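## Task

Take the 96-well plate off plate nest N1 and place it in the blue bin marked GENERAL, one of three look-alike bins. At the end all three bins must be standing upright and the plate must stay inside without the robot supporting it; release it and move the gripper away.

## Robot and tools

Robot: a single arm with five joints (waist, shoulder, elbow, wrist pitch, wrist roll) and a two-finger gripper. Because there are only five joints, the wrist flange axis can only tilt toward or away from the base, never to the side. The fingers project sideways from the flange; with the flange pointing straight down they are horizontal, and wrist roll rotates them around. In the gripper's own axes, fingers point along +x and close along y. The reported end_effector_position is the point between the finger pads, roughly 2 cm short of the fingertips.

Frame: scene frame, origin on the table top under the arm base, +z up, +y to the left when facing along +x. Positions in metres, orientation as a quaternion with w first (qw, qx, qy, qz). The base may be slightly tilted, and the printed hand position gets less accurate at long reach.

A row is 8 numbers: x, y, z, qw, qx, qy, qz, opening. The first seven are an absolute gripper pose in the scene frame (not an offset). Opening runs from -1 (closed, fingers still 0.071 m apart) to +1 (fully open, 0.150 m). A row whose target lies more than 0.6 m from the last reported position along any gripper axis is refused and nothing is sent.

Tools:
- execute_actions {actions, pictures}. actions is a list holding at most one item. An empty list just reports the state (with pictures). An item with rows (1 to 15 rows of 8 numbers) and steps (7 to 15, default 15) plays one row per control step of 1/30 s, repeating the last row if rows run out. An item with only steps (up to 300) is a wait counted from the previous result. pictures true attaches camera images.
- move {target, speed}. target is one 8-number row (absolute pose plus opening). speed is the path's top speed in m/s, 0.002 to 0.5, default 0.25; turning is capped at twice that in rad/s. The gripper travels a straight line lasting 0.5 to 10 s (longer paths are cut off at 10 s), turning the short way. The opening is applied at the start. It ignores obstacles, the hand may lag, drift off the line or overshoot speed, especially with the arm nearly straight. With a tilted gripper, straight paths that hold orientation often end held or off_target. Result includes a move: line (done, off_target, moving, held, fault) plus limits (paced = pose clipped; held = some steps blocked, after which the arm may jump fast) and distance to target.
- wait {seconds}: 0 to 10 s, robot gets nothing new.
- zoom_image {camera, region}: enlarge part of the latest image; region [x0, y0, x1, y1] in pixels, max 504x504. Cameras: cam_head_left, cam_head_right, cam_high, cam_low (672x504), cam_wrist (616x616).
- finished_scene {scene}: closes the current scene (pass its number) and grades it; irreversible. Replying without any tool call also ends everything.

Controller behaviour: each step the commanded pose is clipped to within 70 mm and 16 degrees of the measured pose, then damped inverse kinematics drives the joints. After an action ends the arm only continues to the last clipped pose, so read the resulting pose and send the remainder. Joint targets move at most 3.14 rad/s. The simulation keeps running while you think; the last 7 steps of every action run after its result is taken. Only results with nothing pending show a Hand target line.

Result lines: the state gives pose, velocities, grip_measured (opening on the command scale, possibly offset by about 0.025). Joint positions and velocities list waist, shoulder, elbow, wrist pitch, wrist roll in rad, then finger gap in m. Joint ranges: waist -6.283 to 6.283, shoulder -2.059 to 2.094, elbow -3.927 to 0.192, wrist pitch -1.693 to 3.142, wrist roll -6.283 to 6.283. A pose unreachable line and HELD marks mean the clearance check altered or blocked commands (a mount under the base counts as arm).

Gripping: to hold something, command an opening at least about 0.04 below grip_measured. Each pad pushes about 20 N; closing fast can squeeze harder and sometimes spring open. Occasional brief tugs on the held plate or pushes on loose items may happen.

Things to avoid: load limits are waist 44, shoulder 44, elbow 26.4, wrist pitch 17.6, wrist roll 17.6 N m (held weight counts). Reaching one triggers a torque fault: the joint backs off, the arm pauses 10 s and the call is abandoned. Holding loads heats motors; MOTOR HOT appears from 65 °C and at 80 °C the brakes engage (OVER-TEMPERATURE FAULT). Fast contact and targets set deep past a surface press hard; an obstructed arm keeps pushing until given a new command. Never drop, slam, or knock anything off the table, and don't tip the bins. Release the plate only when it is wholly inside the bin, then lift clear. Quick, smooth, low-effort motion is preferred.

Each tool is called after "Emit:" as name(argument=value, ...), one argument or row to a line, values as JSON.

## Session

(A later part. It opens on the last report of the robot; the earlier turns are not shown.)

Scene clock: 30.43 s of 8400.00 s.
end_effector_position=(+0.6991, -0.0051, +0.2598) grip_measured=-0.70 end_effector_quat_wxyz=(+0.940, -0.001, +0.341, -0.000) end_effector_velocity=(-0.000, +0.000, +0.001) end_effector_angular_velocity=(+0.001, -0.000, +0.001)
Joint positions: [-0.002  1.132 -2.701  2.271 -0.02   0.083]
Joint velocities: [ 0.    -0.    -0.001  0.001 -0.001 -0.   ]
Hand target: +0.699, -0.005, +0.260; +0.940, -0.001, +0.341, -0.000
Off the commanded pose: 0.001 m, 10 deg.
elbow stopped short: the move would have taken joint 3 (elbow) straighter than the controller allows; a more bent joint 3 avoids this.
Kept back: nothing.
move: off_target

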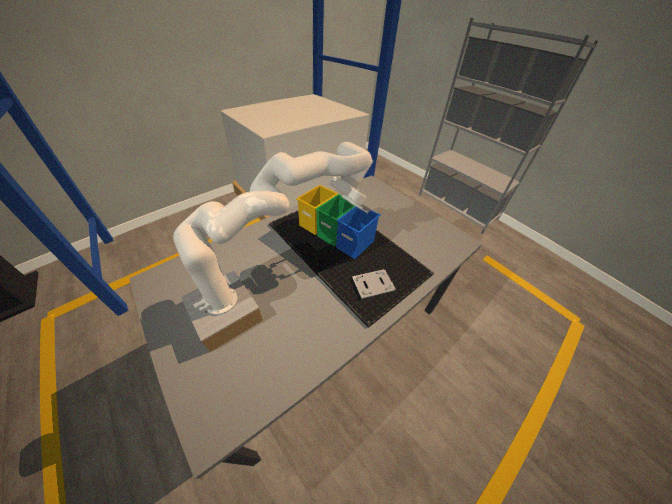

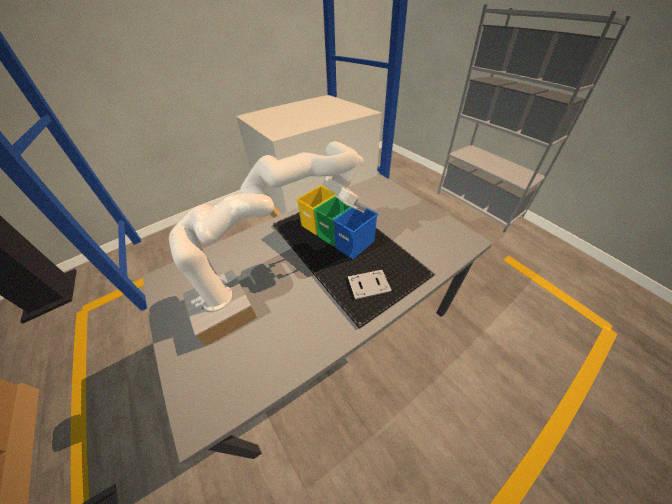

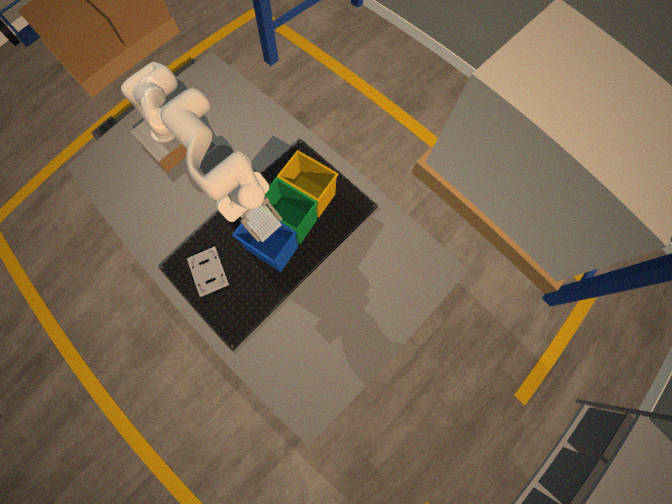

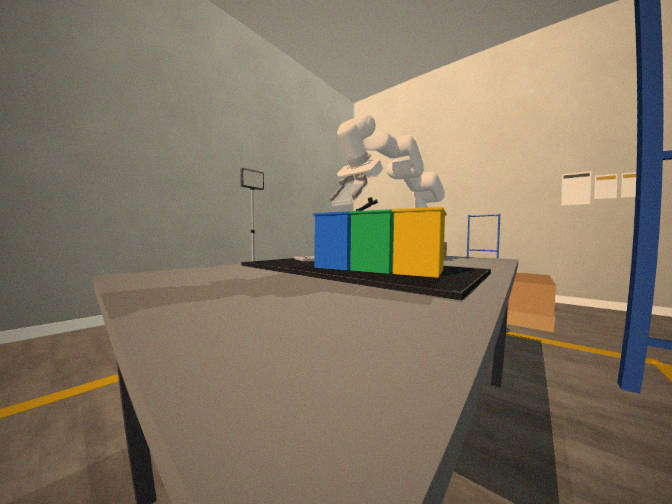

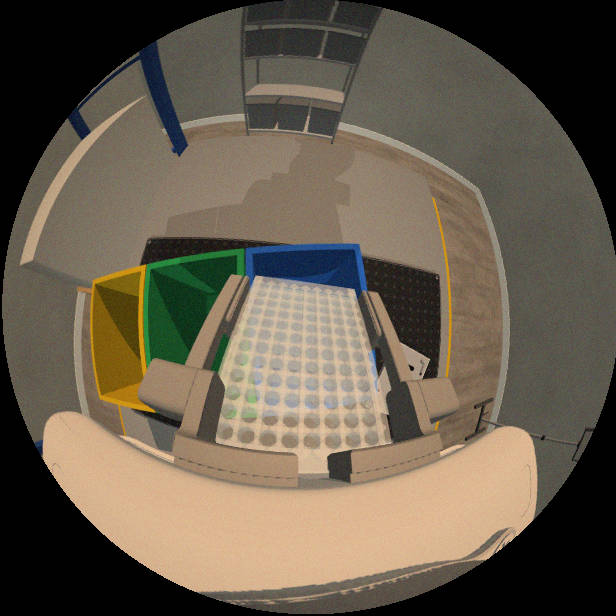

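Emit:
move(
  target=[0.71,-0.013,0.235,0.93,0,0.367,0,-0.8],
  speed=0.04,
)

Scene clock: 31.83 s of 8400.00 s.
end_effector_position=(+0.7092, -0.0129, +0.2351) grip_measured=-0.70 end_effector_quat_wxyz=(+0.943, +0.002, +0.333, -0.002) end_effector_velocity=(+0.001, +0.001, +0.001) end_effector_angular_velocity=(+0.000, -0.005, +0.002)
Joint positions: [-0.014  1.174 -2.701  2.211 -0.028  0.083]
Joint velocities: [ 0.001 -0.001 -0.001 -0.004 -0.001  0.   ]
Hand target: +0.709, -0.013, +0.235; +0.943, +0.002, +0.333, -0.002
Off the commanded pose: 0.001 m, 4 deg.
elbow stopped short: the move would have taken joint 3 (elbow) straighter than the controller allows; a more bent joint 3 avoids this.
Kept back: nothing.
move: off_target

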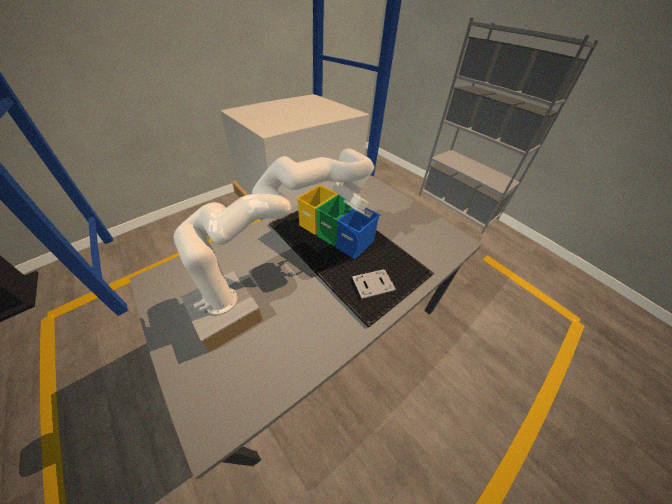

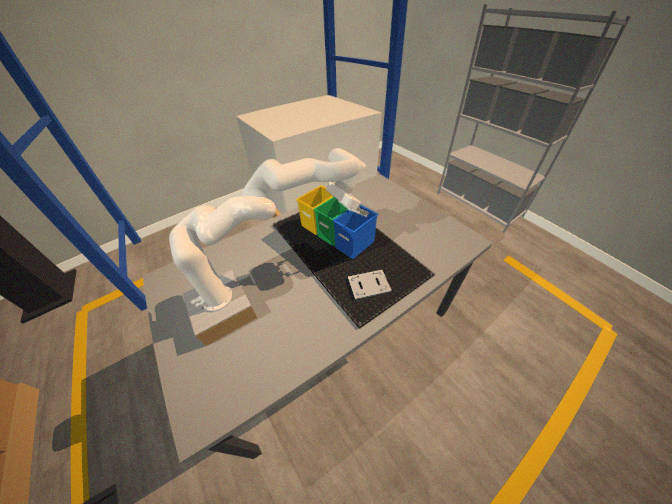

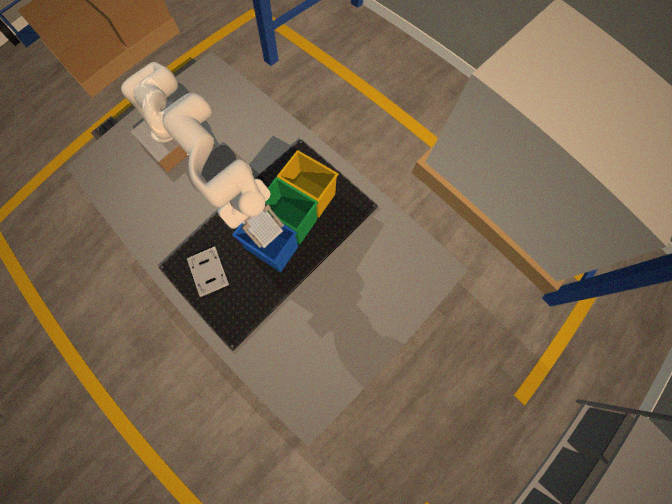

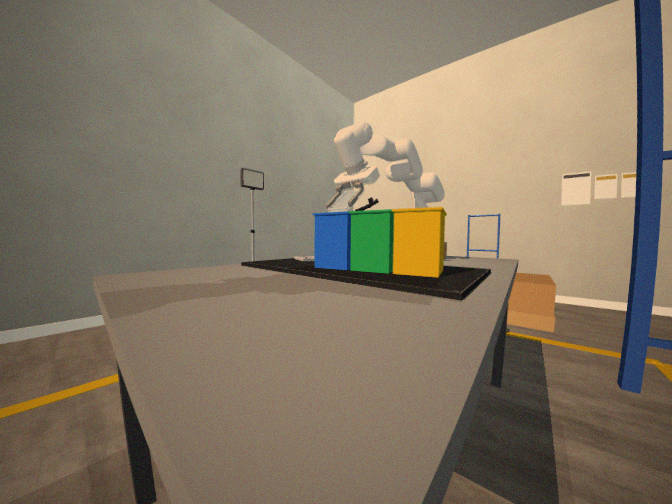

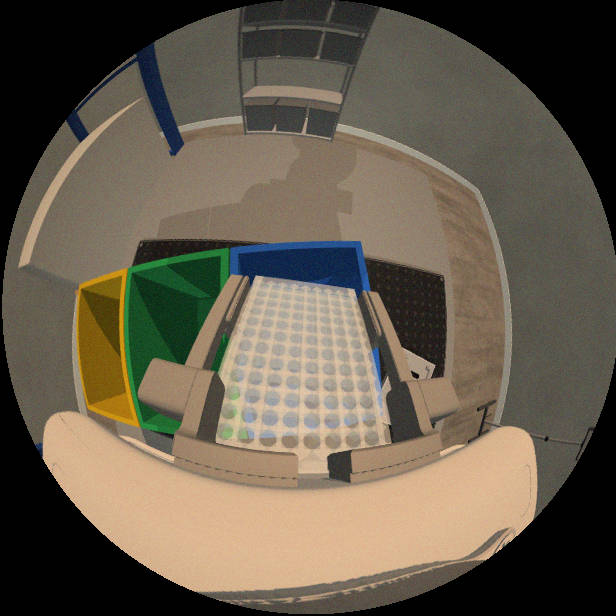

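Emit:
move(
  target=[0.715,-0.025,0.215,0.943,0,0.333,0,-0.8],
  speed=0.03,
)

Emit:
move(
  target=[0.715,-0.025,0.215,0.943,0,0.333,0,-0.45],
  speed=0.03,
)

Scene clock: 33.17 s of 8400.00 s.
end_effector_position=(+0.7147, -0.0247, +0.2151) grip_measured=-0.70 end_effector_quat_wxyz=(+0.944, +0.008, +0.329, -0.004) end_effector_velocity=(+0.002, -0.000, +0.002) end_effector_angular_velocity=(-0.000, -0.007, -0.000)
Joint positions: [-0.033  1.207 -2.701  2.17  -0.042  0.083]
Joint velocities: [-0.    -0.001 -0.003 -0.003 -0.     0.   ]
Hand target: +0.715, -0.025, +0.215; +0.944, +0.008, +0.329, -0.004
Off the commanded pose: 0.000 m, 1 deg.
elbow stopped short: the move would have taken joint 3 (elbow) straighter than the controller allows; a more bent joint 3 avoids this.
Kept back: nothing.
move: done

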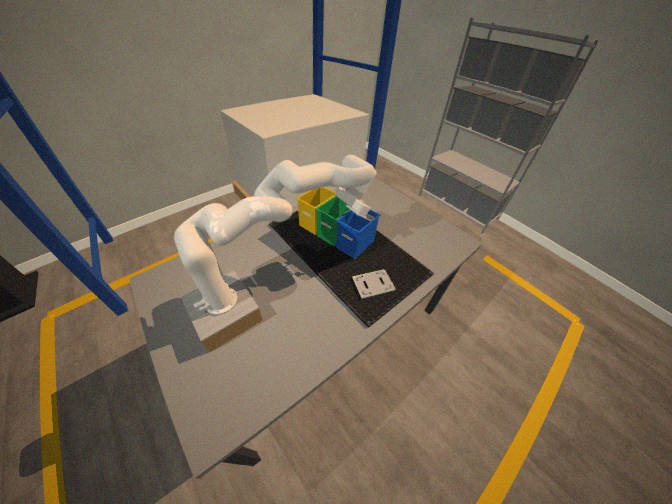

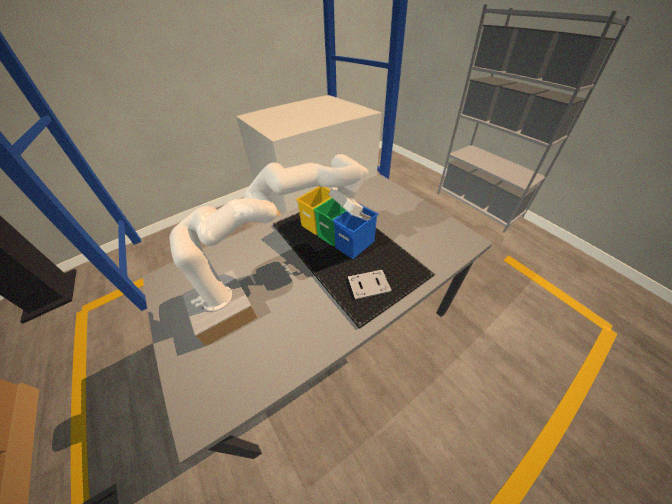

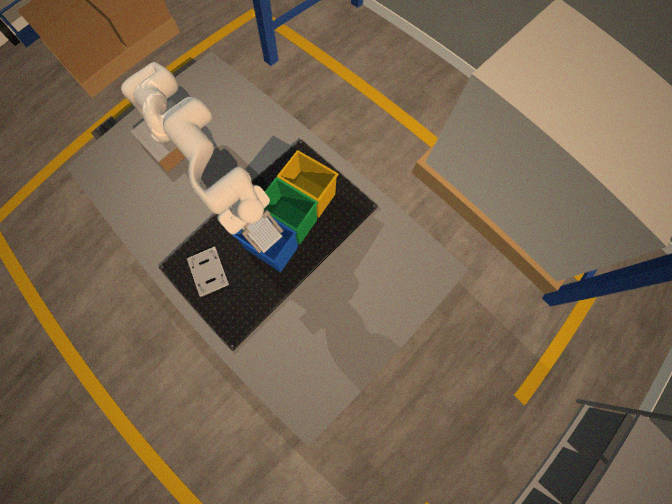

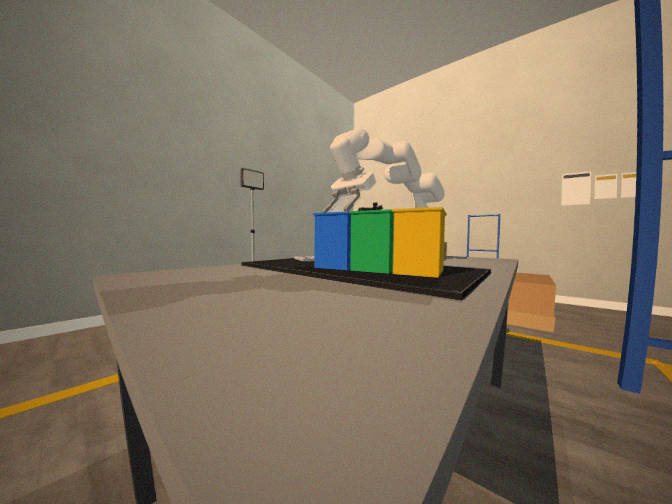

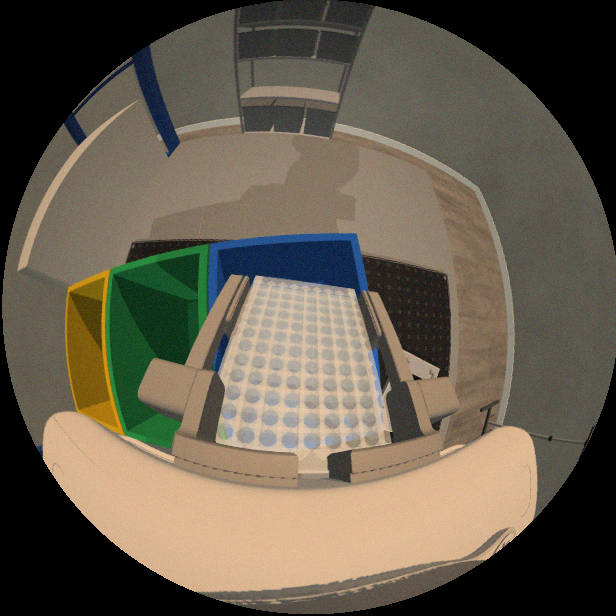

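Scene clock: 33.87 s of 8400.00 s.
end_effector_position=(+0.7148, -0.0248, +0.2151) grip_measured=-0.45 end_effector_quat_wxyz=(+0.944, +0.008, +0.329, -0.004) end_effector_velocity=(-0.000, -0.001, -0.000) end_effector_angular_velocity=(+0.000, +0.001, -0.002)
Joint positions: [-0.033  1.207 -2.701  2.17  -0.042  0.093]
Joint velocities: [-0.002  0.     0.    -0.    -0.001 -0.   ]
Hand target: +0.715, -0.025, +0.215; +0.944, +0.008, +0.329, -0.004
Off the commanded pose: 0.000 m, 1 deg.
elbow stopped short: the move would have taken joint 3 (elbow) straighter than the controller allows; a more bent joint 3 avoids this.
Kept back: nothing.
move: done

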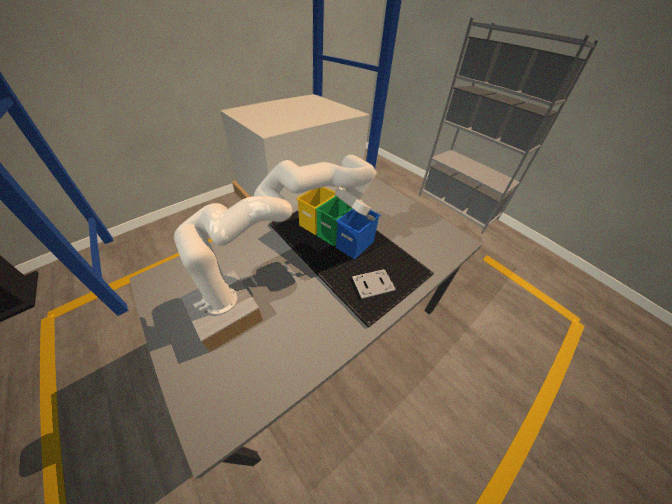

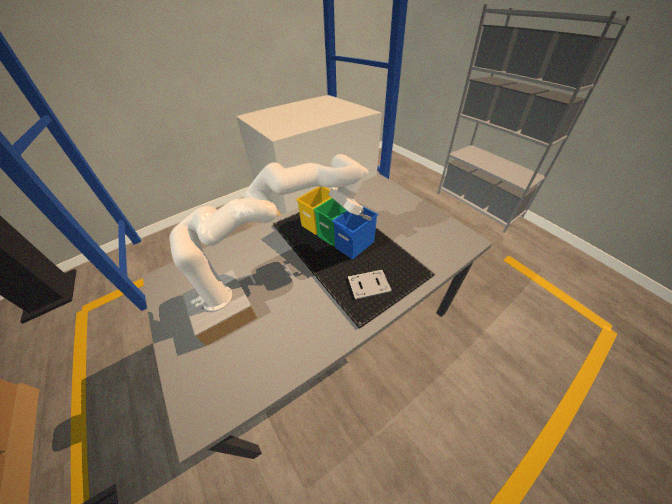

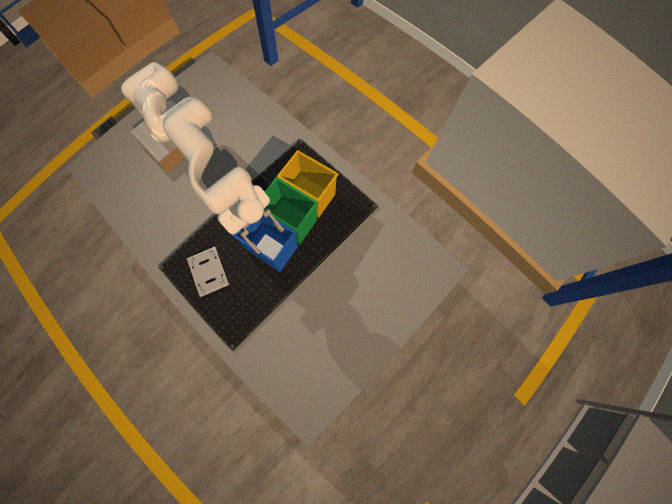

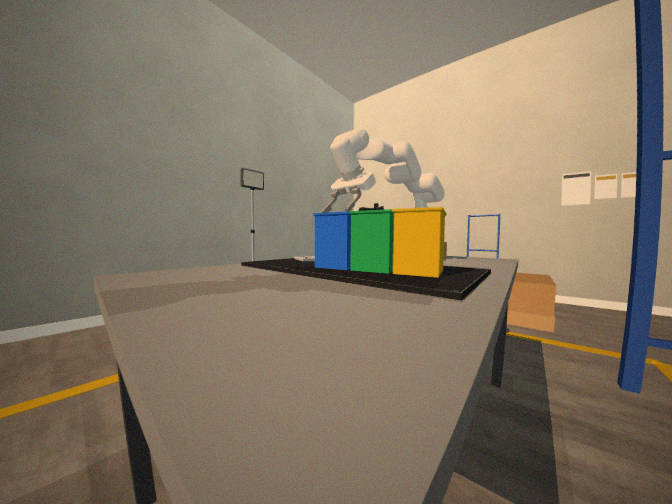

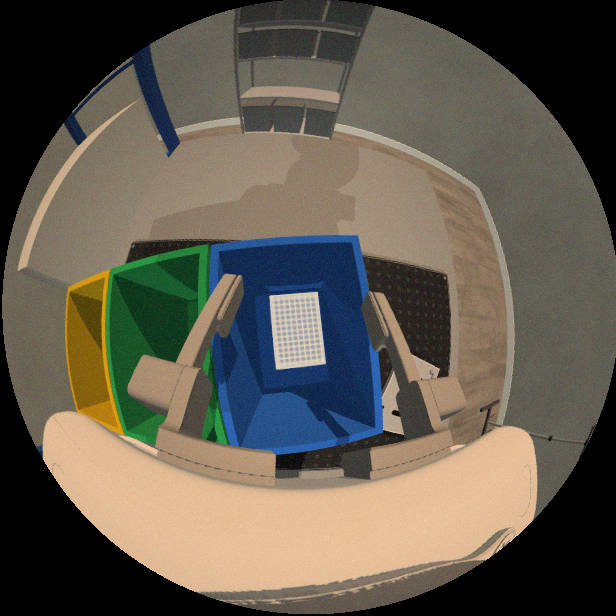

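Emit:
move(
  target=[0.62,-0.02,0.32,0.943,0,0.333,0,-0.45],
  speed=0.15,
)

Emit:
finished_scene(
  scene=1,
)

Scene clock: 35.63 s of 8400.00 s.
end_effector_position=(+0.6204, -0.0200, +0.3197) grip_measured=-0.45 end_effector_quat_wxyz=(+0.943, +0.008, +0.333, -0.005) end_effector_velocity=(+0.001, +0.001, +0.003) end_effector_angular_velocity=(-0.000, -0.016, +0.002)
Joint positions: [-0.035  0.53  -1.85   2.006 -0.043  0.093]
Joint velocities: [ 0.001 -0.016  0.019 -0.02  -0.001 -0.   ]
Hand target: +0.620, -0.020, +0.320; +0.943, +0.008, +0.333, -0.005
Off the commanded pose: 0.001 m, 1 deg.
Kept back: nothing.
move: done

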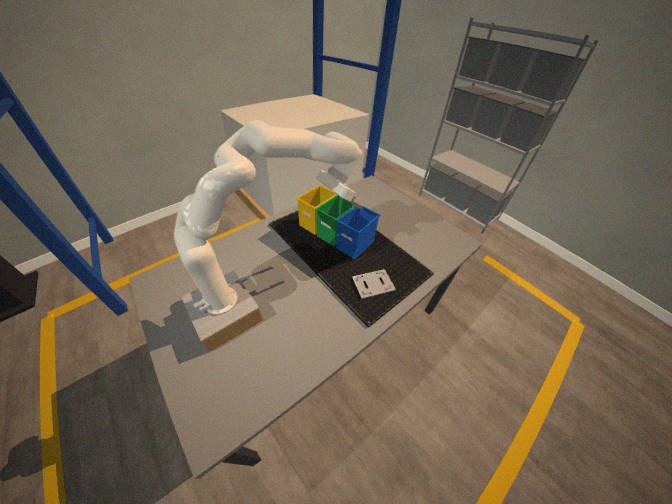

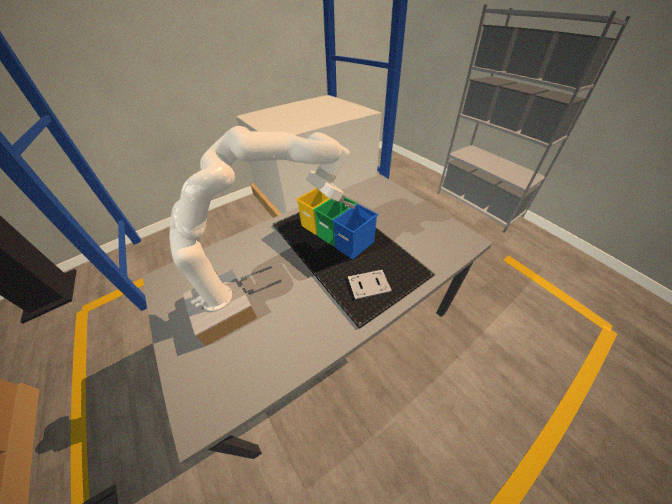

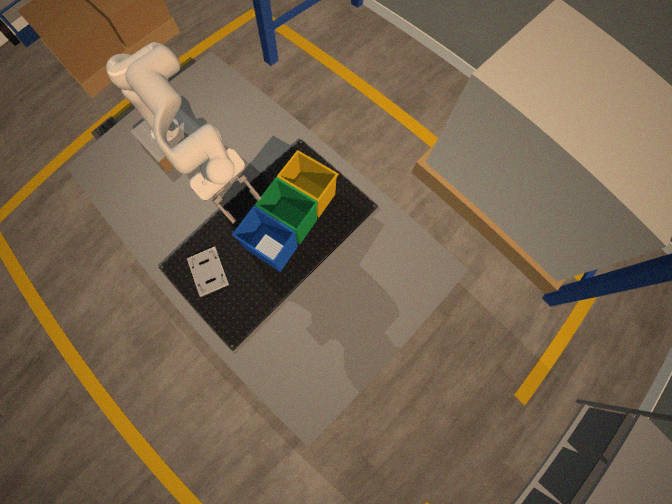

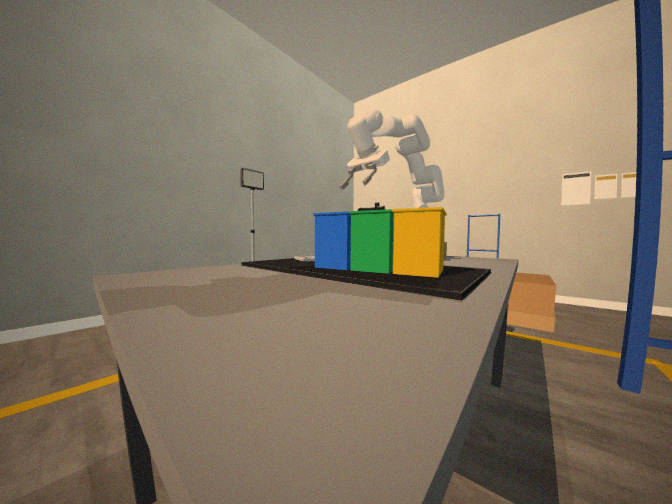

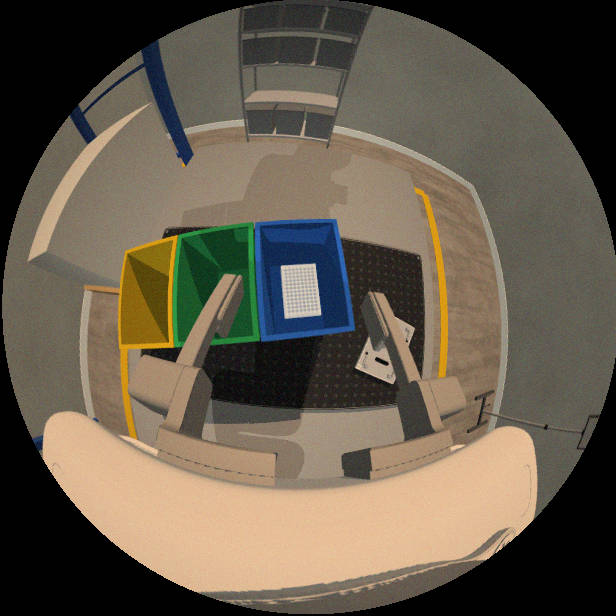

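The scene is finished: the task was done.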